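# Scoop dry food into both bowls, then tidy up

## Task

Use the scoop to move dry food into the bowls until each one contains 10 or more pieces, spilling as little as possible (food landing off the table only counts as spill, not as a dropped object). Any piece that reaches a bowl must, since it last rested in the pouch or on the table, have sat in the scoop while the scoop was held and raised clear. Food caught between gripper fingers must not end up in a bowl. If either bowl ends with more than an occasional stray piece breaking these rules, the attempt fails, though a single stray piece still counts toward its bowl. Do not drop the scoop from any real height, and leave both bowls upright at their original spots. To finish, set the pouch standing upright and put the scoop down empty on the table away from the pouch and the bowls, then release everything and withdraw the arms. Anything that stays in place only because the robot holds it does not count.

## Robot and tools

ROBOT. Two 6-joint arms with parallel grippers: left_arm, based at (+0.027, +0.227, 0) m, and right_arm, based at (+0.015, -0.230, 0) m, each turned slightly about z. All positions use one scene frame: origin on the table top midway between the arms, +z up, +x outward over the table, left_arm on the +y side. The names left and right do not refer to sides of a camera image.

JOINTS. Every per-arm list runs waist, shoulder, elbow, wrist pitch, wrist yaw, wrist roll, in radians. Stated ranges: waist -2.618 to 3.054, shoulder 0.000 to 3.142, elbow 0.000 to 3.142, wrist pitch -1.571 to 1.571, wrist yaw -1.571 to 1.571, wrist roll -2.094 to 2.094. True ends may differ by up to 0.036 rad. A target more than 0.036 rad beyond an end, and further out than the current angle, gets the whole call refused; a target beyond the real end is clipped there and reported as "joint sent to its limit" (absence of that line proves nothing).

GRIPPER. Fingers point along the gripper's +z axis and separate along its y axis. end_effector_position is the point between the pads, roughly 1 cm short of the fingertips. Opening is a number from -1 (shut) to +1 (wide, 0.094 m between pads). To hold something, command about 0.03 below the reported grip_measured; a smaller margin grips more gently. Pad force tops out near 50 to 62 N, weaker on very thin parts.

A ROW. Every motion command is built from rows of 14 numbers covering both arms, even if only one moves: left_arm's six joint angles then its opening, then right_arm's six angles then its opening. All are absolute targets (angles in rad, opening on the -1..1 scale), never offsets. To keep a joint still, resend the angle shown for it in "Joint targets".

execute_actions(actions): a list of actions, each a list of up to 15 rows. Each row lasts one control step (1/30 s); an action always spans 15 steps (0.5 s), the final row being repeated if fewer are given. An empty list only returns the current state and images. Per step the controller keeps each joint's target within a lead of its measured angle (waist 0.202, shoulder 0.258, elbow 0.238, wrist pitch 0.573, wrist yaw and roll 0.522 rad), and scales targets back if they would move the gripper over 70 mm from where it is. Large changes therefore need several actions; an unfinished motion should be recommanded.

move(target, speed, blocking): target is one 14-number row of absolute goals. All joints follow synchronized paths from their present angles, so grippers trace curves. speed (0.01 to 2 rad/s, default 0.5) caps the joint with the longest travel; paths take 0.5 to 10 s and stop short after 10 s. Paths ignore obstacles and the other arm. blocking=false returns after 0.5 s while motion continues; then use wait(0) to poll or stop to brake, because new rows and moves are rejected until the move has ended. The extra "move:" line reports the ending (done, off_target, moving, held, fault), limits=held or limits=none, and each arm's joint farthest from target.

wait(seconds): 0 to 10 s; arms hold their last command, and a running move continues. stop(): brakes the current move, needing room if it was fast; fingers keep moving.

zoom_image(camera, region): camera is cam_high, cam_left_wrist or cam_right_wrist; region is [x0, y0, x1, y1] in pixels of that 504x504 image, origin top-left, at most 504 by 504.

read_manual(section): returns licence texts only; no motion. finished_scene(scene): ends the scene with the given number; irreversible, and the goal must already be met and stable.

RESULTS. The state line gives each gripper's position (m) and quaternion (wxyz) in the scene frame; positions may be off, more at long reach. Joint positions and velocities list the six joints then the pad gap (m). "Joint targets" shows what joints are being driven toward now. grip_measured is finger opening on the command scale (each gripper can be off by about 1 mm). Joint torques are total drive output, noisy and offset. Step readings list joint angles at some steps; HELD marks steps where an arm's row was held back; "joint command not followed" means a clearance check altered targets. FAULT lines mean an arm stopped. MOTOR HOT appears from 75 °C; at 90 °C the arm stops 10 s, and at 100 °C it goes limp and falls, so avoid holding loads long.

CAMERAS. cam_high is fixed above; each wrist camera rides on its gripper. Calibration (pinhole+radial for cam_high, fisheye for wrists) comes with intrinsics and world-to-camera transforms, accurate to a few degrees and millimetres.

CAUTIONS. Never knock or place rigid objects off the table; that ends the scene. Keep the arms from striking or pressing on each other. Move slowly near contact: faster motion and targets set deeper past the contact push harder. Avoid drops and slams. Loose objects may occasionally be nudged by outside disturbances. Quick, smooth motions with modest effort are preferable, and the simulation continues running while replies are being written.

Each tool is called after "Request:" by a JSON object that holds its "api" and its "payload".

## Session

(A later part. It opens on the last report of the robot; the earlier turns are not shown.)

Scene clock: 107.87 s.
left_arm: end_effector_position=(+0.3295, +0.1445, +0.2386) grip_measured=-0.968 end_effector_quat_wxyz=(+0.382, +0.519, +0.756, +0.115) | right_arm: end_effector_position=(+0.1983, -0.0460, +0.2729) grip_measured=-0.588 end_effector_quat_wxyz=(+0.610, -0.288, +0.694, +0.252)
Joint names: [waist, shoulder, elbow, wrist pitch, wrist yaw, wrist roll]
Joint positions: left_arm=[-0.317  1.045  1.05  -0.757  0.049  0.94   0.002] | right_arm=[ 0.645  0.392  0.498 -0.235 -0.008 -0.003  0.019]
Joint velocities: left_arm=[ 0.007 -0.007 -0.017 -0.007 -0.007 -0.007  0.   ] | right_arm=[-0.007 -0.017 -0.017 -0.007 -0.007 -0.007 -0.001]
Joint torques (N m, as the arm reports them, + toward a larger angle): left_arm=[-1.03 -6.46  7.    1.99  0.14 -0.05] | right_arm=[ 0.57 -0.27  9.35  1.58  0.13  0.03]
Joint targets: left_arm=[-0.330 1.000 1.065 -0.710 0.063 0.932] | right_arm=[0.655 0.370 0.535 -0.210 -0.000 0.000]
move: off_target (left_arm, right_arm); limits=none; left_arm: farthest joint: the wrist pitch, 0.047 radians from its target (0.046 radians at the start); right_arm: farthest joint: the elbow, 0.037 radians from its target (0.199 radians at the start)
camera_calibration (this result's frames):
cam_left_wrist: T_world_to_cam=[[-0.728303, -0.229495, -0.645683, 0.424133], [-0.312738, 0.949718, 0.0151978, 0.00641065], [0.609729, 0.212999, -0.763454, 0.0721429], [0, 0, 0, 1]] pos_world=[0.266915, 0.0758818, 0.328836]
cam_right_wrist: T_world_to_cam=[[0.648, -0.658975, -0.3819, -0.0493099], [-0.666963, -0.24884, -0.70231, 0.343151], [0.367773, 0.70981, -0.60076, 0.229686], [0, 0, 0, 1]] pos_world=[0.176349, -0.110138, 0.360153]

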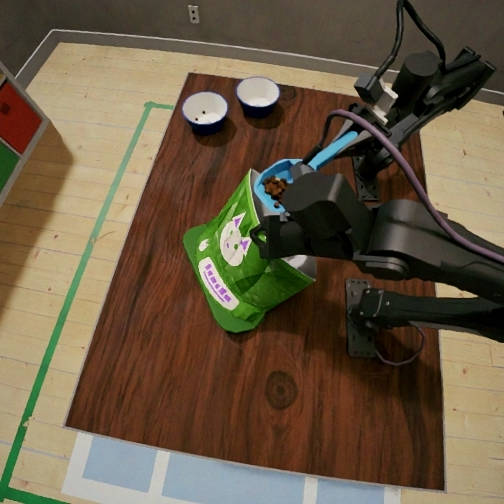

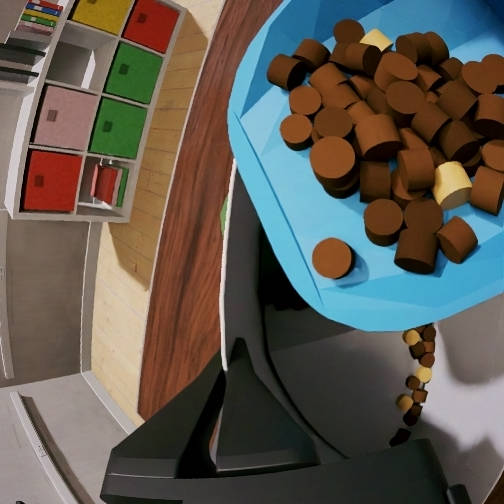

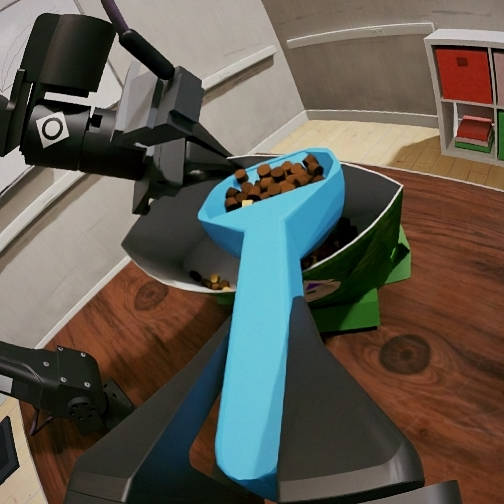

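Request:
{"api": "move", "payload": {"target": [-0.33,1.0,1.065,-0.71,0.063,0.932,-1.0, 0.22,0.37,0.535,-0.03,0,0,-0.62], "speed": 0.4}}

Request:
{"api": "move", "payload": {"target": [-0.33,1.0,1.065,-0.71,0.063,0.932,-1.0, -0.316,1.74,0.495,1.43,0,0,-0.62], "speed": 0.6}}

Scene clock: 110.40 s.
left_arm: end_effector_position=(+0.3296, +0.1445, +0.2386) grip_measured=-0.968 end_effector_quat_wxyz=(+0.382, +0.519, +0.756, +0.115) | right_arm: end_effector_position=(+0.2591, -0.1360, +0.3096) grip_measured=-0.588 end_effector_quat_wxyz=(+0.702, -0.128, +0.689, +0.128)
Joint names: [waist, shoulder, elbow, wrist pitch, wrist yaw, wrist roll]
Joint positions: left_arm=[-0.317  1.045  1.05  -0.756  0.049  0.94   0.002] | right_arm=[ 0.23   0.392  0.498 -0.087 -0.003 -0.003  0.019]
Joint velocities: left_arm=[-0.007 -0.007 -0.007 -0.022  0.007 -0.037 -0.001] | right_arm=[-0.002  0.002 -0.002 -0.051 -0.007  0.022 -0.001]
Joint torques (N m, as the arm reports them, + toward a larger angle): left_arm=[-1.14 -6.56  6.99  2.04  0.14 -0.05] | right_arm=[-0.71 -0.34  9.4   1.76  0.03  0.02]
Joint targets: left_arm=[-0.330 1.000 1.065 -0.710 0.063 0.932] | right_arm=[0.220 0.370 0.535 -0.030 0.000 -0.000]
move: off_target (left_arm, right_arm); limits=none; left_arm: farthest joint: the wrist pitch, 0.046 radians from its target (0.047 radians at the start); right_arm: farthest joint: the wrist pitch, 0.057 radians from its target (0.206 radians at the start)
camera_calibration (this result's frames):
cam_left_wrist: T_world_to_cam=[[-0.728064, -0.229554, -0.645932, 0.424209], [-0.312744, 0.949719, 0.0149951, 0.00649401], [0.610012, 0.212929, -0.763248, 0.0720283], [0, 0, 0, 1]] pos_world=[0.266944, 0.0758745, 0.328888]
cam_right_wrist: T_world_to_cam=[[0.374768, -0.846687, -0.377717, -0.0900299], [-0.606664, 0.0841216, -0.790495, 0.444093], [0.701076, 0.5254, -0.482128, 0.145034], [0, 0, 0, 1]] pos_world=[0.201476, -0.189786, 0.386973]

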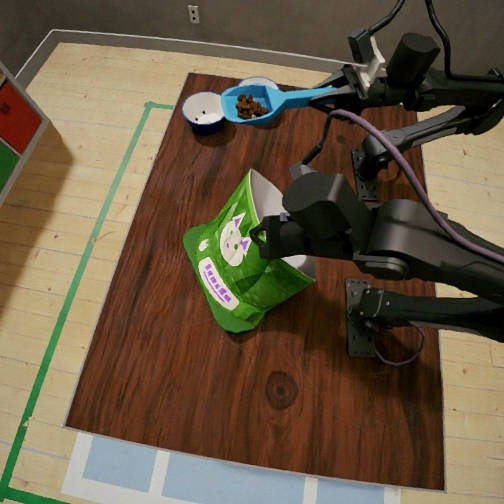

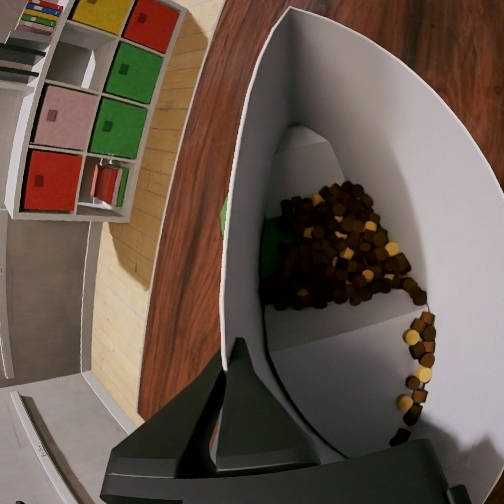

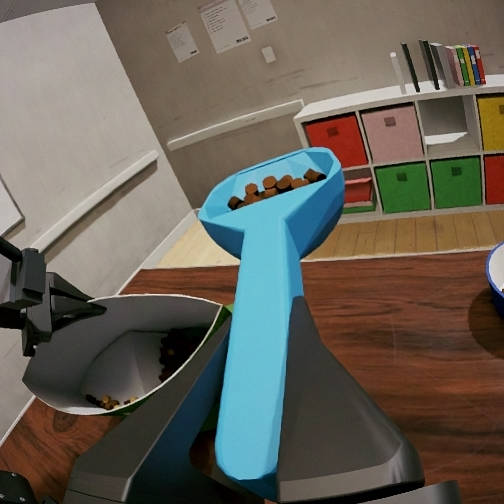

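Scene clock: 113.73 s.
left_arm: end_effector_position=(+0.3296, +0.1445, +0.2386) grip_measured=-0.968 end_effector_quat_wxyz=(+0.382, +0.519, +0.756, +0.115) | right_arm: end_effector_position=(+0.4551, -0.3073, +0.1967) grip_measured=-0.588 end_effector_quat_wxyz=(+0.747, +0.057, +0.659, -0.067)
Joint names: [waist, shoulder, elbow, wrist pitch, wrist yaw, wrist roll]
Joint positions: left_arm=[-0.317  1.045  1.05  -0.756  0.048  0.94   0.002] | right_arm=[-0.309  1.745  0.498  1.373 -0.003 -0.003  0.019]
Joint velocities: left_arm=[ 0.002  0.002 -0.007 -0.095 -0.007 -0.037 -0.001] | right_arm=[ 0.017 -0.002 -0.017 -0.037 -0.007 -0.081 -0.   ]
Joint torques (N m, as the arm reports them, + toward a larger angle): left_arm=[-0.96 -6.56  6.93  2.03  0.14 -0.03] | right_arm=[-0.5  -7.92  4.3   1.75  0.06  0.04]
Joint targets: left_arm=[-0.330 1.000 1.065 -0.710 0.063 0.932] | right_arm=[-0.316 1.740 0.495 1.430 -0.000 -0.000]
move: off_target (left_arm, right_arm); limits=none; left_arm: farthest joint: the wrist pitch, 0.046 radians from its target (0.046 radians at the start); right_arm: farthest joint: the wrist pitch, 0.057 radians from its target (1.517 radians at the start)
camera_calibration (this result's frames):
cam_left_wrist: T_world_to_cam=[[-0.72796, -0.229594, -0.646035, 0.424232], [-0.31301, 0.949628, 0.0152157, 0.00648589], [0.61, 0.213292, -0.763156, 0.0719308], [0, 0, 0, 1]] pos_world=[0.266976, 0.0758996, 0.328865]
cam_right_wrist: T_world_to_cam=[[-0.0726494, -0.926196, -0.369977, -0.173511], [-0.391156, 0.367697, -0.84368, 0.487673], [0.917453, 0.0834256, -0.389, -0.209401], [0, 0, 0, 1]] pos_world=[0.370266, -0.322552, 0.265788]

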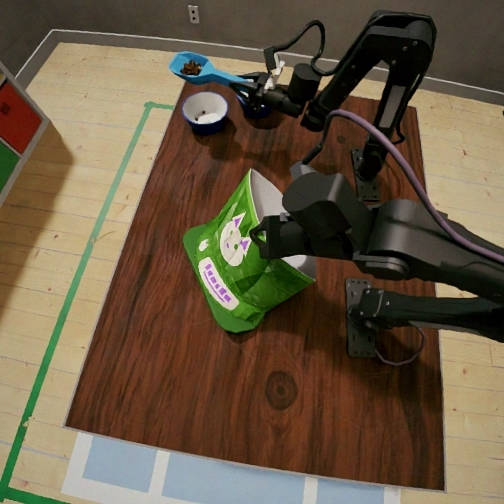

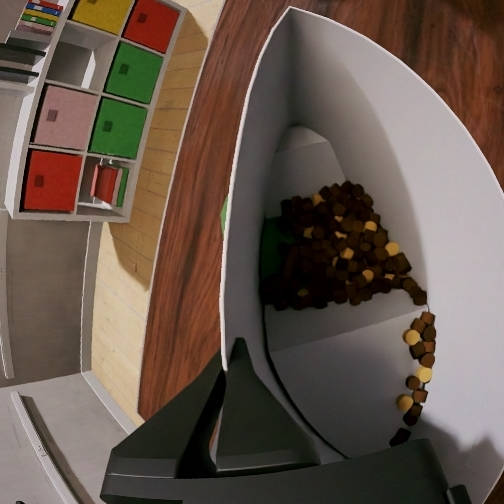

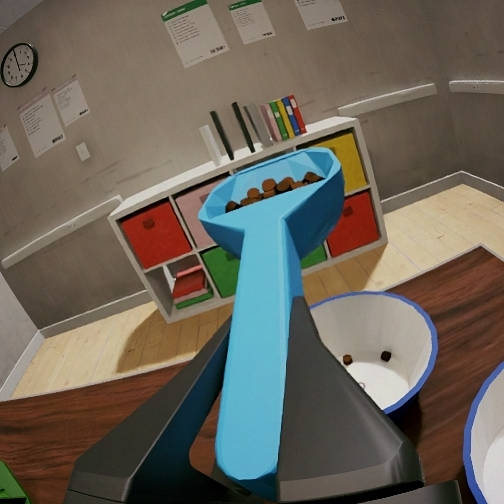

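Request:
{"api": "move", "payload": {"target": [-0.33,1.0,1.065,-0.71,0.063,0.932,-1.0, -0.375,1.74,0.495,1.17,0,-0.75,-0.62], "speed": 0.5}}

Scene clock: 116.63 s.
left_arm: end_effector_position=(+0.3296, +0.1446, +0.2386) grip_measured=-0.968 end_effector_quat_wxyz=(+0.382, +0.519, +0.756, +0.115) | right_arm: end_effector_position=(+0.4506, -0.3322, +0.1400) grip_measured=-0.588 end_effector_quat_wxyz=(+0.592, -0.188, +0.718, -0.314)
Joint names: [waist, shoulder, elbow, wrist pitch, wrist yaw, wrist roll]
Joint positions: left_arm=[-0.317  1.045  1.05  -0.756  0.048  0.94   0.002] | right_arm=[-0.365  1.745  0.498  1.144 -0.003 -0.744  0.019]
Joint velocities: left_arm=[-0.002  0.017 -0.017  0.007 -0.022 -0.037 -0.   ] | right_arm=[ 0.017  0.012 -0.007  0.037 -0.037  0.007 -0.001]
Joint torques (N m, as the arm reports them, + toward a larger angle): left_arm=[-1.   -6.58  7.12  2.06  0.16  0.  ] | right_arm=[-0.73 -8.07  4.44  1.57  0.04 -0.05]
Joint targets: left_arm=[-0.330 1.000 1.065 -0.710 0.063 0.932] | right_arm=[-0.375 1.740 0.495 1.170 -0.000 -0.750]
move: off_target (left_arm, right_arm); limits=none; left_arm: farthest joint: the wrist pitch, 0.046 radians from its target (0.046 radians at the start); right_arm: farthest joint: the wrist pitch, 0.026 radians from its target (0.204 radians at the start)
camera_calibration (this result's frames):
cam_left_wrist: T_world_to_cam=[[-0.727855, -0.229633, -0.646139, 0.424255], [-0.313275, 0.949537, 0.0154362, 0.00647782], [0.609988, 0.213655, -0.763064, 0.0718333], [0, 0, 0, 1]] pos_world=[0.267008, 0.0759247, 0.328841]
cam_right_wrist: T_world_to_cam=[[-0.139753, -0.930631, 0.338224, -0.288233], [-0.682398, -0.156989, -0.713924, 0.385949], [0.717497, -0.330576, -0.613121, -0.241376], [0, 0, 0, 1]] pos_world=[0.396276, -0.287442, 0.225032]

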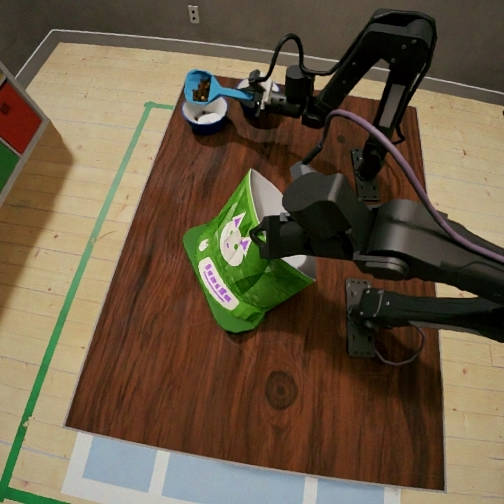

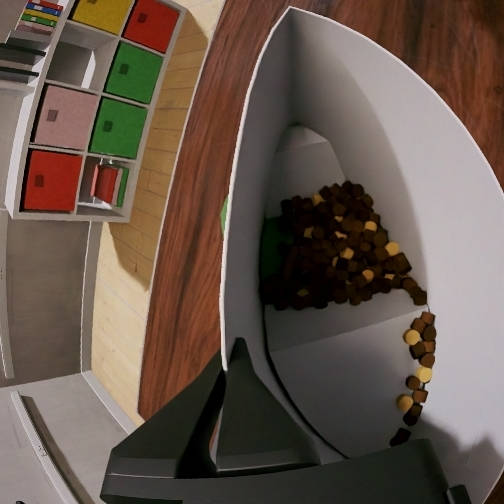

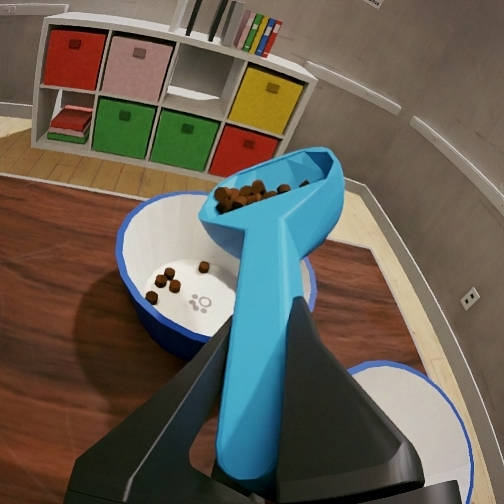

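Request:
{"api": "move", "payload": {"target": [-0.33,1.0,1.065,-0.71,0.063,0.932,-1.0, -0.365,1.74,0.495,1.17,0,-1.05,-0.62], "speed": 0.3}}

Scene clock: 118.63 s.
left_arm: end_effector_position=(+0.3296, +0.1446, +0.2386) grip_measured=-0.968 end_effector_quat_wxyz=(+0.382, +0.519, +0.756, +0.115) | right_arm: end_effector_position=(+0.4501, -0.3321, +0.1352) grip_measured=-0.588 end_effector_quat_wxyz=(+0.532, -0.296, +0.688, -0.395)
Joint names: [waist, shoulder, elbow, wrist pitch, wrist yaw, wrist roll]
Joint positions: left_arm=[-0.317  1.045  1.05  -0.756  0.048  0.94   0.002] | right_arm=[-0.365  1.745  0.498  1.125 -0.003 -1.046  0.019]
Joint velocities: left_arm=[-0.007 -0.012  0.007 -0.037 -0.081 -0.066 -0.001] | right_arm=[-0.002  0.007 -0.017  0.022 -0.022  0.022 -0.   ]
Joint torques (N m, as the arm reports them, + toward a larger angle): left_arm=[-0.96 -6.49  7.13  2.01  0.18 -0.06] | right_arm=[ 0.01 -7.93  4.38  1.79  0.07 -0.05]
Joint targets: left_arm=[-0.330 1.000 1.065 -0.710 0.063 0.932] | right_arm=[-0.365 1.740 0.495 1.170 0.000 -1.050]
move: off_target (left_arm, right_arm); limits=none; left_arm: farthest joint: the wrist pitch, 0.046 radians from its target (0.046 radians at the start); right_arm: farthest joint: the wrist pitch, 0.045 radians from its target (0.026 radians at the start)
camera_calibration (this result's frames):
cam_left_wrist: T_world_to_cam=[[-0.727855, -0.229633, -0.646139, 0.424255], [-0.313275, 0.949537, 0.0154362, 0.00647782], [0.609988, 0.213655, -0.763064, 0.0718333], [0, 0, 0, 1]] pos_world=[0.267008, 0.0759247, 0.328841]
cam_right_wrist: T_world_to_cam=[[-0.069231, -0.798596, 0.597873, -0.309609], [-0.730098, -0.367848, -0.575886, 0.315029], [0.679826, -0.476375, -0.557587, -0.282823], [0, 0, 0, 1]] pos_world=[0.400838, -0.266099, 0.208829]

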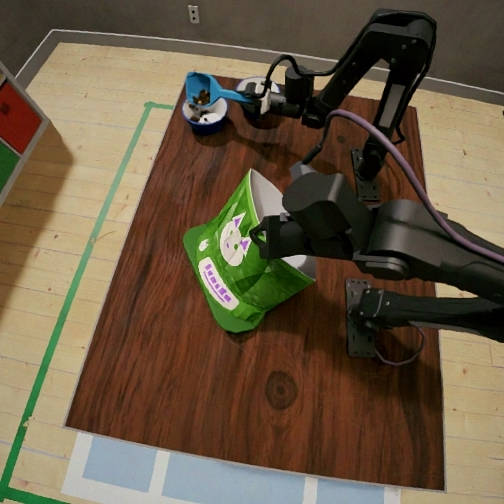

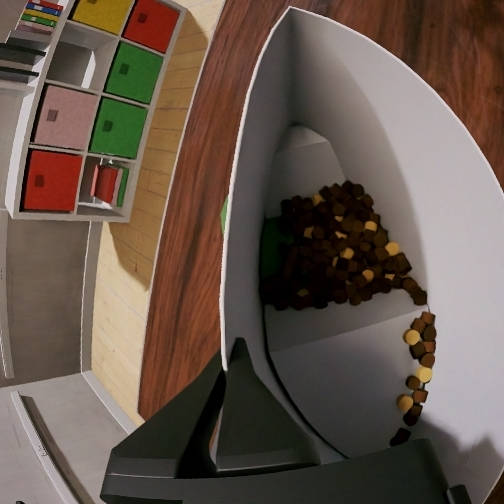

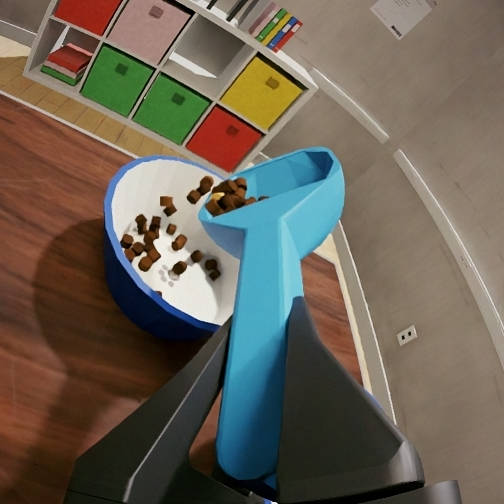

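Pieces are flowing; roll back right away to keep the rest.

Request:
{"api": "move", "payload": {"target": [-0.33,1.0,1.065,-0.71,0.063,0.932,-1.0, -0.365,1.74,0.495,1.3,0,-0.3,-0.62], "speed": 0.9}}

Scene clock: 120.60 s.
left_arm: end_effector_position=(+0.3297, +0.1446, +0.2387) grip_measured=-0.968 end_effector_quat_wxyz=(+0.382, +0.519, +0.756, +0.116) | right_arm: end_effector_position=(+0.4519, -0.3325, +0.1652) grip_measured=-0.588 end_effector_quat_wxyz=(+0.681, -0.027, +0.707, -0.188)
Joint names: [waist, shoulder, elbow, wrist pitch, wrist yaw, wrist roll]
Joint positions: left_arm=[-0.317  1.045  1.05  -0.756  0.048  0.94   0.002] | right_arm=[-0.365  1.745  0.498  1.246 -0.003 -0.308  0.019]
Joint velocities: left_arm=[-0.002  0.007  0.007 -0.037 -0.051  0.022  0.   ] | right_arm=[-0.002 -0.007 -0.007 -0.022  0.007 -0.051 -0.001]
Joint torques (N m, as the arm reports them, + toward a larger angle): left_arm=[-1.19 -6.58  7.18  2.02  0.18  0.  ] | right_arm=[-0.06 -7.82  4.39  1.79  0.05  0.09]
Joint targets: left_arm=[-0.330 1.000 1.065 -0.710 0.063 0.932] | right_arm=[-0.365 1.740 0.495 1.300 0.000 -0.300]
move: off_target (left_arm, right_arm); limits=none; left_arm: farthest joint: the wrist pitch, 0.046 radians from its target (0.046 radians at the start); right_arm: farthest joint: the wrist pitch, 0.054 radians from its target (0.175 radians at the start)
camera_calibration (this result's frames):
cam_left_wrist: T_world_to_cam=[[-0.727512, -0.229732, -0.646491, 0.424354], [-0.313547, 0.949447, 0.0154538, 0.00655326], [0.610258, 0.213948, -0.762765, 0.0716212], [0, 0, 0, 1]] pos_world=[0.26707, 0.0759425, 0.32887]
cam_right_wrist: T_world_to_cam=[[-0.18718, -0.978783, -0.0833501, -0.221808], [-0.527129, 0.17168, -0.832263, 0.463499], [0.828914, -0.111847, -0.54808, -0.215275], [0, 0, 0, 1]] pos_world=[0.38125, -0.320753, 0.249277]

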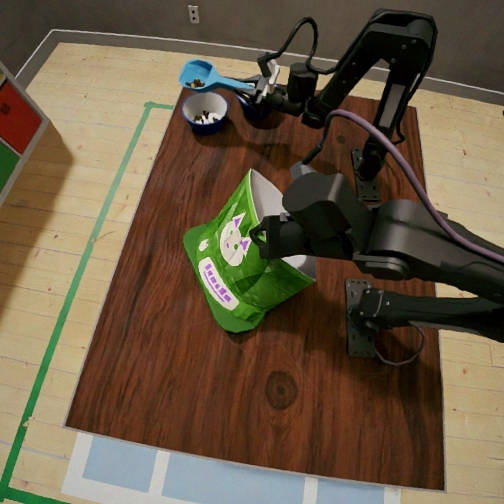

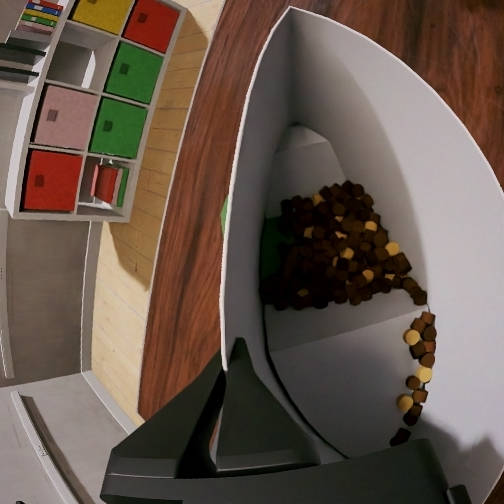

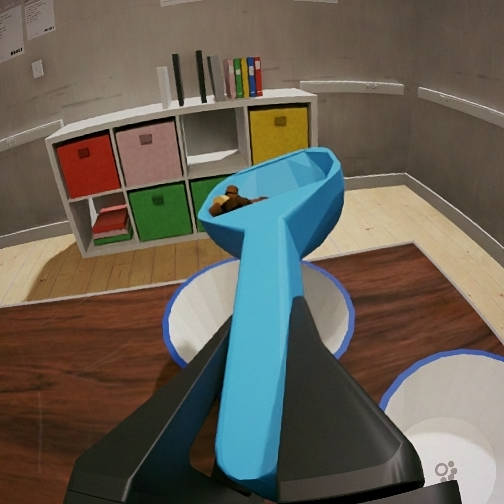

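Request:
{"api": "zoom_image", "payload": {"camera": "cam_high", "region": [160, 45, 290, 145]}}

Region (160, 45, 290, 145) of cam_high's 504x504 image, scaled by 3.877, with more detail than that image has; it fills the top 388 rows of this view, and the rest is white.

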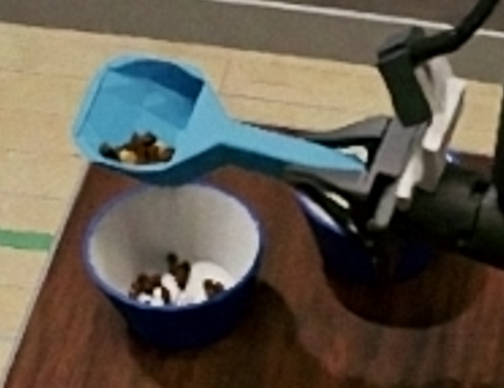

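Request:
{"api": "move", "payload": {"target": [-0.33,1.0,1.065,-0.71,0.063,0.932,-1.0, -0.66,1.19,0.08,1.10,0,-0.4,-0.62], "speed": 0.5}}

Scene clock: 123.33 s.
left_arm: end_effector_position=(+0.3297, +0.1446, +0.2387) grip_measured=-0.968 end_effector_quat_wxyz=(+0.382, +0.519, +0.756, +0.116) | right_arm: end_effector_position=(+0.3067, -0.3951, +0.1575) grip_measured=-0.588 end_effector_quat_wxyz=(+0.619, +0.045, +0.724, -0.302)
Joint names: [waist, shoulder, elbow, wrist pitch, wrist yaw, wrist roll]
Joint positions: left_arm=[-0.317  1.045  1.05  -0.756  0.048  0.94   0.002] | right_arm=[-0.65   1.217  0.087  1.078 -0.002 -0.392  0.019]
Joint velocities: left_arm=[-0.022  0.012  0.002 -0.11  -0.037 -0.007 -0.001] | right_arm=[ 0.017 -0.012  0.017  0.051  0.007  0.037  0.001]
Joint torques (N m, as the arm reports them, + toward a larger angle): left_arm=[-0.96 -6.6   7.03  1.95  0.16 -0.04] | right_arm=[-0.69 -5.07  4.65  1.6   0.03 -0.14]
Joint targets: left_arm=[-0.330 1.000 1.065 -0.710 0.063 0.932] | right_arm=[-0.660 1.190 0.080 1.100 0.000 -0.400]
move: off_target (left_arm, right_arm); limits=none; left_arm: farthest joint: the wrist pitch, 0.046 radians from its target (0.046 radians at the start); right_arm: farthest joint: the shoulder, 0.027 radians from its target (0.555 radians at the start)
camera_calibration (this result's frames):
cam_left_wrist: T_world_to_cam=[[-0.727512, -0.229732, -0.646491, 0.424354], [-0.313547, 0.949447, 0.0154538, 0.00655326], [0.610258, 0.213948, -0.762765, 0.0716212], [0, 0, 0, 1]] pos_world=[0.26707, 0.0759425, 0.32887]
cam_right_wrist: T_world_to_cam=[[-0.457161, -0.889382, -0.0018344, -0.205586], [-0.528028, 0.273076, -0.804124, 0.427166], [0.715675, -0.366646, -0.594458, -0.164786], [0, 0, 0, 1]] pos_world=[0.249503, -0.359911, 0.245159]

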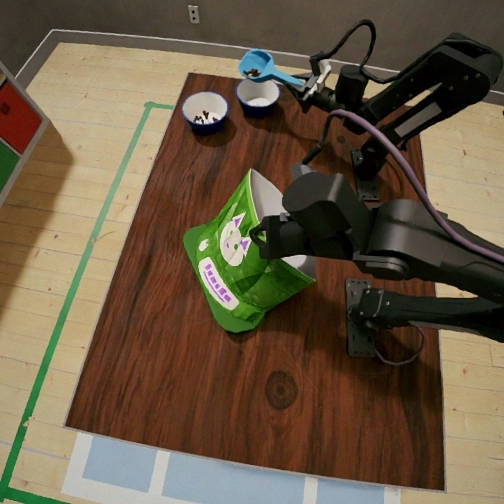

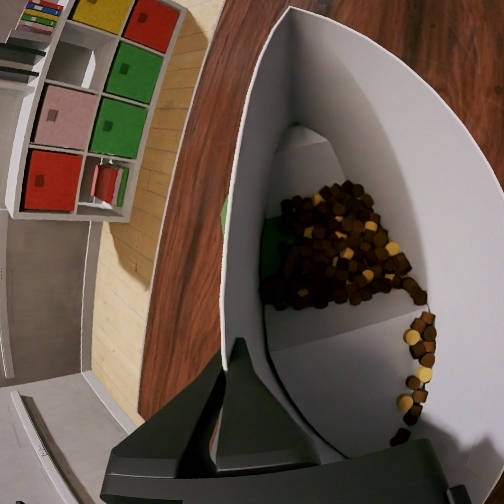

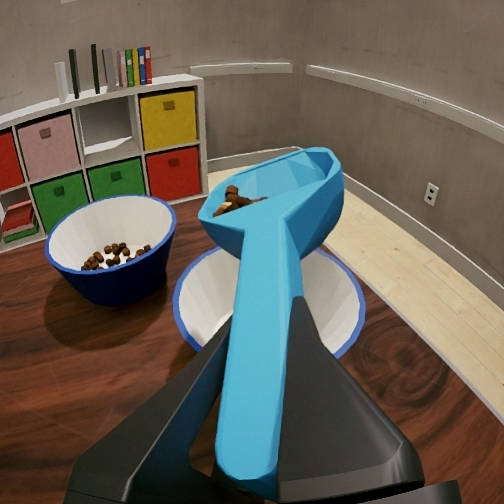

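Request:
{"api": "move", "payload": {"target": [-0.33,1.0,1.065,-0.71,0.063,0.932,-1.0, -0.70,1.19,0.08,1.04,0,-1.0,-0.62], "speed": 0.6}}

Request:
{"api": "move", "payload": {"target": [-0.33,1.0,1.065,-0.71,0.063,0.932,-1.0, -0.685,1.19,0.08,1.04,0,-2.0,-0.62], "speed": 0.5}}

Scene clock: 126.13 s.
left_arm: end_effector_position=(+0.3297, +0.1446, +0.2387) grip_measured=-0.968 end_effector_quat_wxyz=(+0.382, +0.519, +0.756, +0.116) | right_arm: end_effector_position=(+0.2989, -0.4059, +0.1426) grip_measured=-0.588 end_effector_quat_wxyz=(+0.476, -0.162, +0.728, -0.467)
Joint names: [waist, shoulder, elbow, wrist pitch, wrist yaw, wrist roll]
Joint positions: left_arm=[-0.317  1.045  1.05  -0.756  0.048  0.94   0.002] | right_arm=[-0.69   1.217  0.087  1.018 -0.002 -0.995  0.019]
Joint velocities: left_arm=[-0.007 -0.007 -0.012 -0.037  0.037  0.007 -0.   ] | right_arm=[ 0.002  0.027 -0.002  0.095  0.051  0.037 -0.   ]
Joint torques (N m, as the arm reports them, + toward a larger angle): left_arm=[-0.99 -6.5   7.03  1.98  0.17 -0.04] | right_arm=[-0.68 -5.06  4.65  1.56  0.04 -0.09]
Joint targets: left_arm=[-0.330 1.000 1.065 -0.710 0.063 0.932] | right_arm=[-0.700 1.190 0.080 1.040 0.000 -1.000]
move: off_target (left_arm, right_arm); limits=none; left_arm: farthest joint: the wrist pitch, 0.046 radians from its target (0.046 radians at the start); right_arm: farthest joint: the shoulder, 0.027 radians from its target (0.027 radians at the start)
camera_calibration (this result's frames):
cam_left_wrist: T_world_to_cam=[[-0.727512, -0.229732, -0.646491, 0.424354], [-0.313547, 0.949447, 0.0154538, 0.00655326], [0.610258, 0.213948, -0.762765, 0.0716212], [0, 0, 0, 1]] pos_world=[0.26707, 0.0759425, 0.32887]
cam_right_wrist: T_world_to_cam=[[-0.345379, -0.754078, 0.558642, -0.277194], [-0.789392, -0.0884841, -0.607479, 0.317305], [0.507517, -0.650798, -0.564702, -0.229378], [0, 0, 0, 1]] pos_world=[0.271154, -0.330228, 0.218078]

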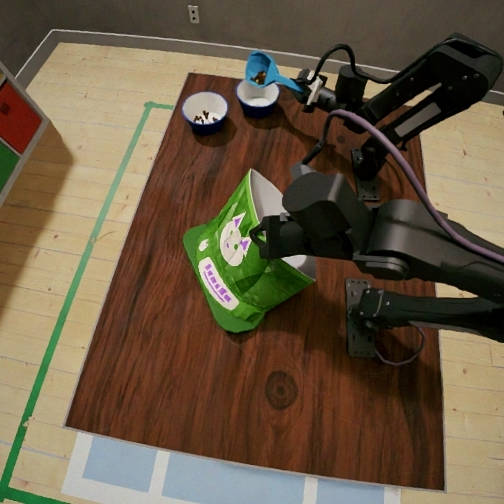

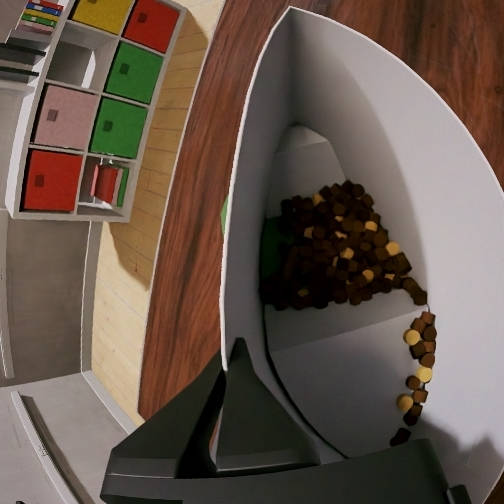

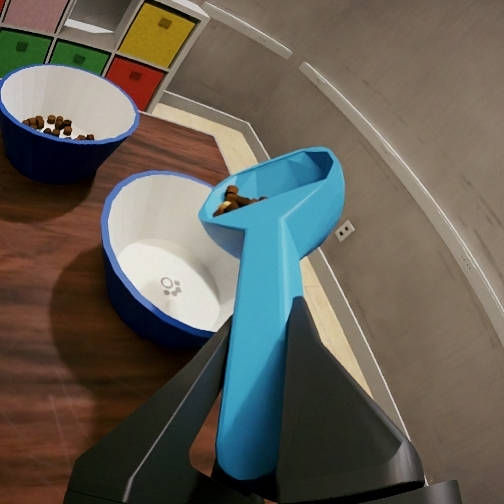

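Scene clock: 128.93 s.
left_arm: end_effector_position=(+0.3297, +0.1446, +0.2387) grip_measured=-0.968 end_effector_quat_wxyz=(+0.382, +0.519, +0.756, +0.116) | right_arm: end_effector_position=(+0.2984, -0.4056, +0.1380) grip_measured=-0.587 end_effector_quat_wxyz=(+0.191, -0.496, +0.565, -0.631)
Joint names: [waist, shoulder, elbow, wrist pitch, wrist yaw, wrist roll]
Joint positions: left_arm=[-0.317  1.045  1.05  -0.756  0.048  0.94   0.002] | right_arm=[-0.69   1.217  0.087  0.999 -0.002 -1.997  0.019]
Joint velocities: left_arm=[ 0.012  0.002  0.002  0.007  0.007 -0.022  0.   ] | right_arm=[ 0.022 -0.002  0.017 -0.081  0.007  0.022 -0.002]
Joint torques (N m, as the arm reports them, + toward a larger angle): left_arm=[-1.14 -6.51  7.15  2.01  0.12 -0.06] | right_arm=[ 0.27 -5.11  4.62  1.69  0.01 -0.02]
Joint targets: left_arm=[-0.330 1.000 1.065 -0.710 0.063 0.932] | right_arm=[-0.685 1.190 0.080 1.040 -0.000 -2.000]
move: off_target (left_arm, right_arm); limits=none; left_arm: farthest joint: the wrist pitch, 0.046 radians from its target (0.046 radians at the start); right_arm: farthest joint: the wrist pitch, 0.041 radians from its target (0.022 radians at the start)
camera_calibration (this result's frames):
cam_left_wrist: T_world_to_cam=[[-0.727512, -0.229732, -0.646491, 0.424354], [-0.313547, 0.949447, 0.0154538, 0.00655326], [0.610258, 0.213948, -0.762765, 0.0716212], [0, 0, 0, 1]] pos_world=[0.26707, 0.0759425, 0.32887]
cam_right_wrist: T_world_to_cam=[[0.164111, -0.0613698, 0.984531, -0.204391], [-0.898526, -0.421181, 0.123521, 0.110938], [0.407085, -0.904898, -0.124263, -0.365394], [0, 0, 0, 1]] pos_world=[0.28197, -0.296462, 0.142122]

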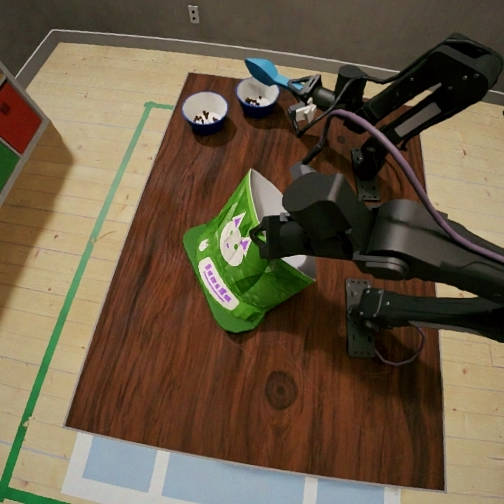

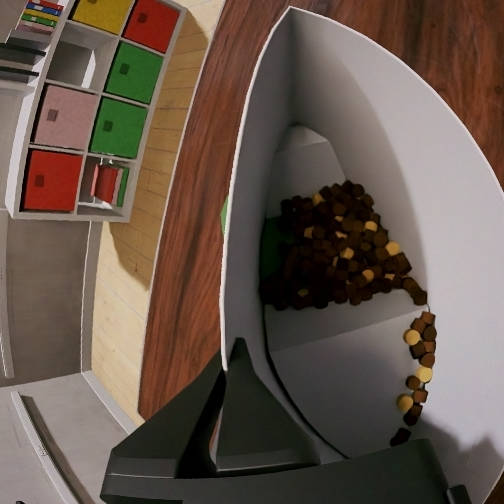

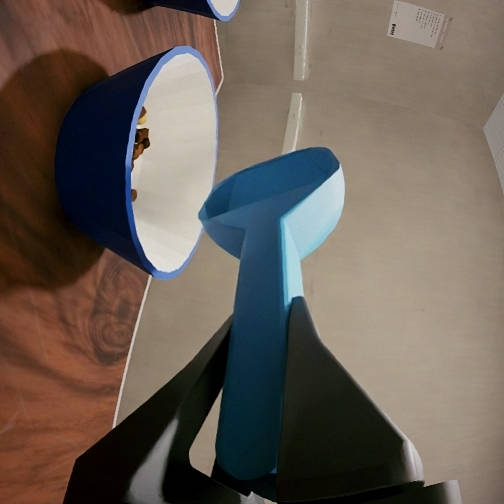

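Request:
{"api": "move", "payload": {"target": [-0.33,1.0,1.065,-0.71,0.063,0.932,-1.0, -0.685,1.19,0.08,1.10,0,-0.9,-0.62], "speed": 1.0}}

Scene clock: 131.57 s.
left_arm: end_effector_position=(+0.3297, +0.1446, +0.2387) grip_measured=-0.968 end_effector_quat_wxyz=(+0.382, +0.519, +0.756, +0.116) | right_arm: end_effector_position=(+0.2996, -0.4063, +0.1507) grip_measured=-0.588 end_effector_quat_wxyz=(+0.504, -0.130, +0.723, -0.455)
Joint names: [waist, shoulder, elbow, wrist pitch, wrist yaw, wrist roll]
Joint positions: left_arm=[-0.317  1.045  1.05  -0.756  0.048  0.94   0.002] | right_arm=[-0.69   1.217  0.087  1.051 -0.002 -0.912  0.019]
Joint velocities: left_arm=[ 0.002 -0.007  0.002  0.037  0.007  0.007 -0.   ] | right_arm=[-0.002 -0.002 -0.012  0.051 -0.037  0.022 -0.001]
Joint torques (N m, as the arm reports them, + toward a larger angle): left_arm=[-0.98 -6.52  7.08  2.    0.2  -0.02] | right_arm=[ 0.28 -5.09  4.68  1.77  0.03  0.12]
Joint targets: left_arm=[-0.330 1.000 1.065 -0.710 0.063 0.932] | right_arm=[-0.685 1.190 0.080 1.100 -0.000 -0.900]
move: off_target (left_arm, right_arm); limits=none; left_arm: farthest joint: the wrist pitch, 0.046 radians from its target (0.046 radians at the start); right_arm: farthest joint: the wrist pitch, 0.049 radians from its target (0.101 radians at the start)
camera_calibration (this result's frames):
cam_left_wrist: T_world_to_cam=[[-0.727512, -0.229732, -0.646491, 0.424354], [-0.313547, 0.949447, 0.0154538, 0.00655326], [0.610258, 0.213948, -0.762765, 0.0716212], [0, 0, 0, 1]] pos_world=[0.26707, 0.0759425, 0.32887]
cam_right_wrist: T_world_to_cam=[[-0.389177, -0.779123, 0.491436, -0.268743], [-0.744216, -0.0484561, -0.666179, 0.3343], [0.542848, -0.624996, -0.560977, -0.226062], [0, 0, 0, 1]] pos_world=[0.266921, -0.334473, 0.227958]

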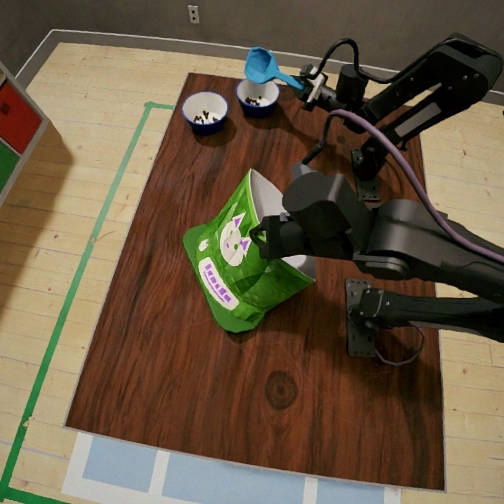

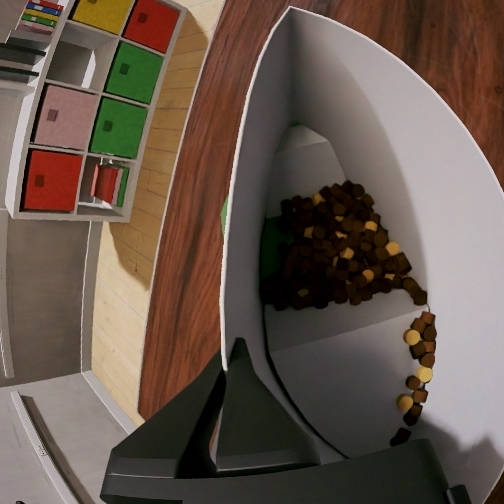

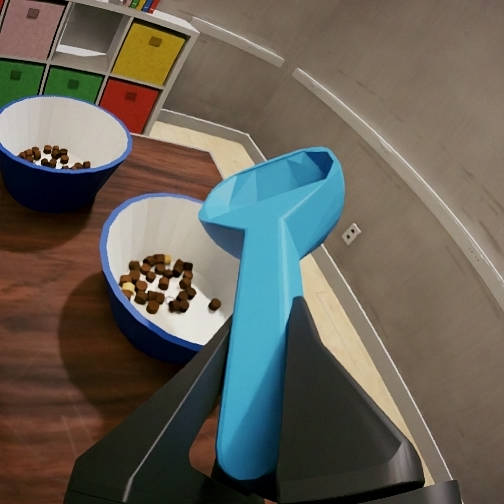

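Request:
{"api": "move", "payload": {"target": [-0.146,1.355,1.415,-0.98,0.269,0.977,-1.0, 0.075,1.645,0.355,1.37,0,0,-0.62], "speed": 0.5}}

Scene clock: 138.67 s.
left_arm: end_effector_position=(+0.3679, +0.1653, +0.2371) grip_measured=-0.968 end_effector_quat_wxyz=(+0.305, +0.502, +0.808, +0.034) | right_arm: end_effector_position=(+0.4125, -0.1482, +0.1595) grip_measured=-0.588 end_effector_quat_wxyz=(+0.704, -0.073, +0.703, +0.069)
Joint names: [waist, shoulder, elbow, wrist pitch, wrist yaw, wrist roll]
Joint positions: left_arm=[-0.148  1.358  1.372 -0.994  0.214  0.974  0.002] | right_arm=[ 0.068  1.641  0.321  1.32  -0.001 -0.006  0.019]
Joint velocities: left_arm=[-0.002  0.002 -0.017  0.007  0.051 -0.051  0.   ] | right_arm=[ 0.012 -0.002 -0.002  0.066 -0.022 -0.051  0.001]
Joint torques (N m, as the arm reports them, + toward a larger angle): left_arm=[ 0.04 -5.44  8.87  1.4   0.59  0.06] | right_arm=[ 0.31 -5.67  6.76  1.76  0.    0.  ]
Joint targets: left_arm=[-0.146 1.355 1.415 -0.980 0.269 0.977] | right_arm=[0.075 1.645 0.355 1.370 -0.000 0.000]
move: off_target (left_arm, right_arm); limits=none; left_arm: farthest joint: the wrist yaw, 0.055 radians from its target (0.221 radians at the start); right_arm: farthest joint: the wrist pitch, 0.050 radians from its target (0.319 radians at the start)
camera_calibration (this result's frames):
cam_left_wrist: T_world_to_cam=[[-0.848138, -0.294075, -0.440661, 0.462054], [-0.340852, 0.939671, 0.0289466, 0.00744118], [0.405564, 0.174751, -0.897207, 0.156376], [0, 0, 0, 1]] pos_world=[0.331002, 0.10156, 0.343695]
cam_right_wrist: T_world_to_cam=[[0.225827, -0.898914, -0.375441, -0.161191], [-0.598852, 0.175878, -0.781309, 0.428379], [0.768361, 0.401274, -0.498599, -0.0719685], [0, 0, 0, 1]] pos_world=[0.348235, -0.19136, 0.238295]

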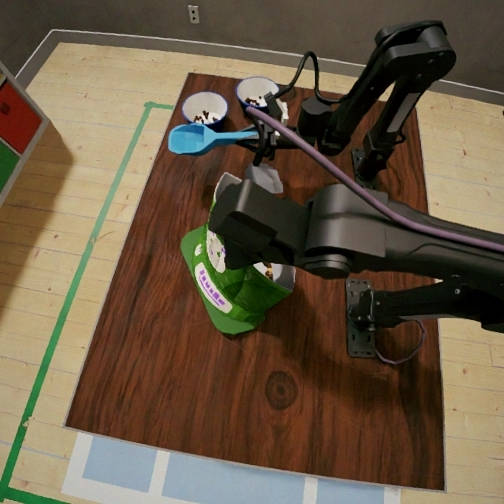

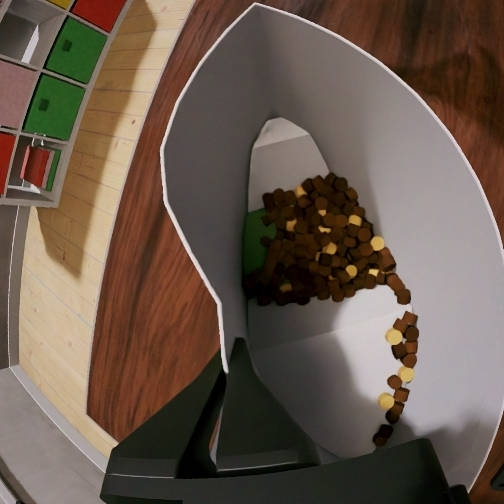

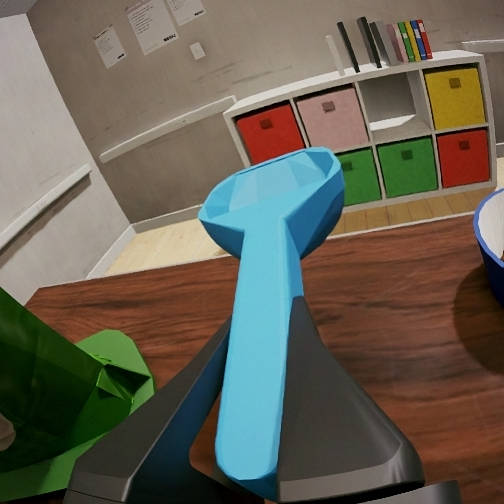

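Request:
{"api": "move", "payload": {"target": [0.013,1.641,1.72,-1.158,0.448,1.054,-1.0, 0.075,1.96,0.32,1.53,0,0,-0.62], "speed": 0.25}}

Scene clock: 141.13 s.
left_arm: end_effector_position=(+0.4140, +0.1973, +0.2282) grip_measured=-0.968 end_effector_quat_wxyz=(+0.268, +0.478, +0.835, -0.043) | right_arm: end_effector_position=(+0.4153, -0.1476, +0.0761) grip_measured=-0.588 end_effector_quat_wxyz=(+0.647, -0.078, +0.756, +0.063)
Joint names: [waist, shoulder, elbow, wrist pitch, wrist yaw, wrist roll]
Joint positions: left_arm=[ 0.013  1.66   1.672 -1.169  0.371  1.05   0.002] | right_arm=[ 0.068  1.957  0.321  1.48  -0.001 -0.006  0.019]
Joint velocities: left_arm=[ 0.002 -0.007  0.002 -0.007 -0.007  0.037 -0.   ] | right_arm=[ 0.007 -0.012 -0.007  0.037 -0.022  0.007 -0.001]
Joint torques (N m, as the arm reports them, + toward a larger angle): left_arm=[  0.03 -10.07   8.98   1.04   0.86   0.06] | right_arm=[ 0.39 -7.12  2.76  1.76  0.    0.07]
Joint targets: left_arm=[0.013 1.641 1.720 -1.158 0.448 1.054] | right_arm=[0.075 1.960 0.320 1.530 0.000 -0.000]
move: off_target (left_arm, right_arm); limits=none; left_arm: farthest joint: the wrist yaw, 0.077 radians from its target (0.234 radians at the start); right_arm: farthest joint: the wrist pitch, 0.050 radians from its target (0.210 radians at the start)
camera_calibration (this result's frames):
cam_left_wrist: T_world_to_cam=[[-0.896239, -0.349821, -0.272728, 0.49921], [-0.359579, 0.932993, -0.0150751, 0.0124112], [0.259727, 0.0845564, -0.961973, 0.217056], [0, 0, 0, 1]] pos_world=[0.395499, 0.144701, 0.345138]
cam_right_wrist: T_world_to_cam=[[0.168045, -0.910446, -0.377954, -0.17015], [-0.711323, 0.15345, -0.68591, 0.400915], [0.682481, 0.384111, -0.621834, -0.0734301], [0, 0, 0, 1]] pos_world=[0.363888, -0.188227, 0.165022]

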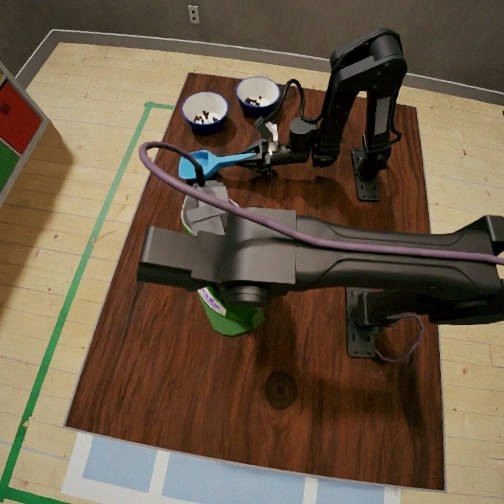

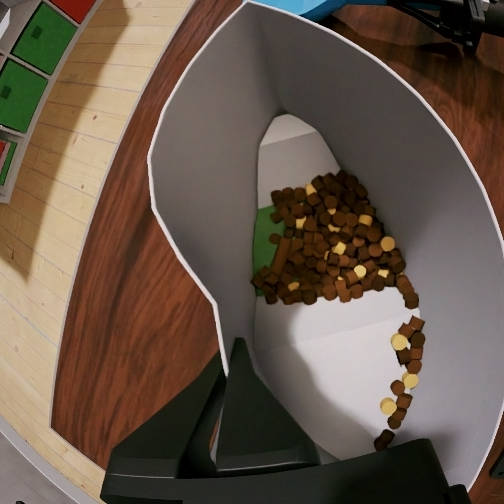

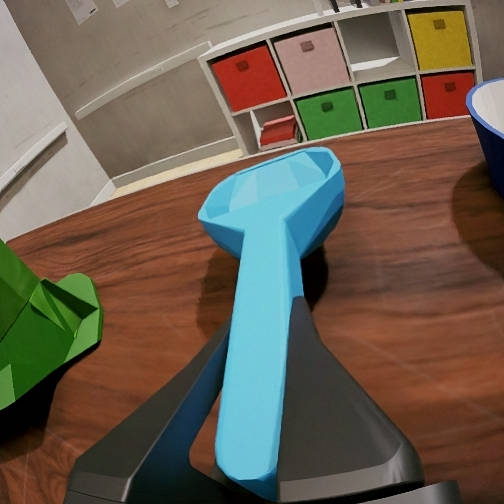

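Request:
{"api": "move", "payload": {"target": [0.094,1.999,2.12,-1.393,0.559,1.104,-1.0, 0.075,2.0,0.32,1.53,0,0,-0.62], "speed": 0.25}}

Scene clock: 143.67 s.
left_arm: end_effector_position=(+0.4549, +0.2090, +0.2256) grip_measured=-0.968 end_effector_quat_wxyz=(+0.245, +0.460, +0.843, -0.135) | right_arm: end_effector_position=(+0.4135, -0.1480, +0.0618) grip_measured=-0.588 end_effector_quat_wxyz=(+0.633, -0.079, +0.768, +0.062)
Joint names: [waist, shoulder, elbow, wrist pitch, wrist yaw, wrist roll]
Joint positions: left_arm=[ 0.087  1.988  2.087 -1.425  0.516  1.096  0.002] | right_arm=[ 0.068  1.994  0.321  1.481 -0.001 -0.006  0.019]
Joint velocities: left_arm=[-0.007 -0.012 -0.012 -0.022 -0.037  0.007 -0.001] | right_arm=[-0.002  0.007  0.022 -0.007 -0.022 -0.037  0.001]
Joint torques (N m, as the arm reports them, + toward a larger angle): left_arm=[  0.66 -10.06   7.63   1.02   0.64   0.08] | right_arm=[ 0.49 -6.99  2.51  1.81  0.04  0.06]
Joint targets: left_arm=[0.094 1.999 2.120 -1.393 0.559 1.104] | right_arm=[0.075 2.000 0.320 1.530 0.000 0.000]
move: off_target (left_arm, right_arm); limits=none; left_arm: farthest joint: the wrist yaw, 0.043 radians from its target (0.188 radians at the start); right_arm: farthest joint: the wrist pitch, 0.049 radians from its target (0.049 radians at the start)
camera_calibration (this result's frames):
cam_left_wrist: T_world_to_cam=[[-0.925462, -0.365052, -0.101279, 0.517064], [-0.35566, 0.929291, -0.0996241, 0.0342108], [0.130486, -0.0561774, -0.989857, 0.297397], [0, 0, 0, 1]] pos_world=[0.451884, 0.17367, 0.350157]
cam_right_wrist: T_world_to_cam=[[0.154396, -0.913058, -0.377474, -0.170344], [-0.735539, 0.14886, -0.660926, 0.397699], [0.659655, 0.379691, -0.648606, -0.0705006], [0, 0, 0, 1]] pos_world=[0.36533, -0.187967, 0.152823]

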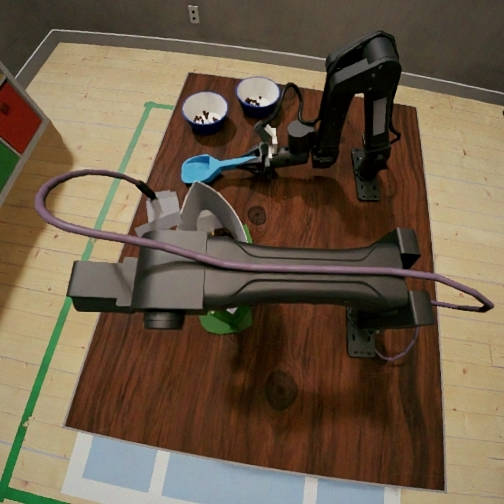

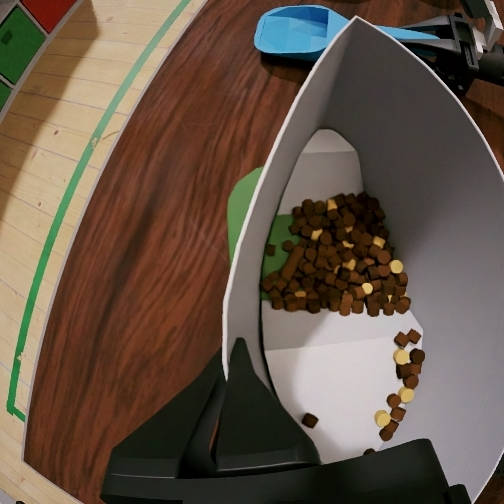

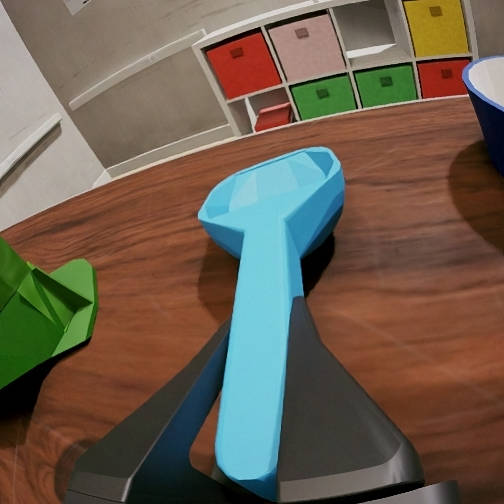

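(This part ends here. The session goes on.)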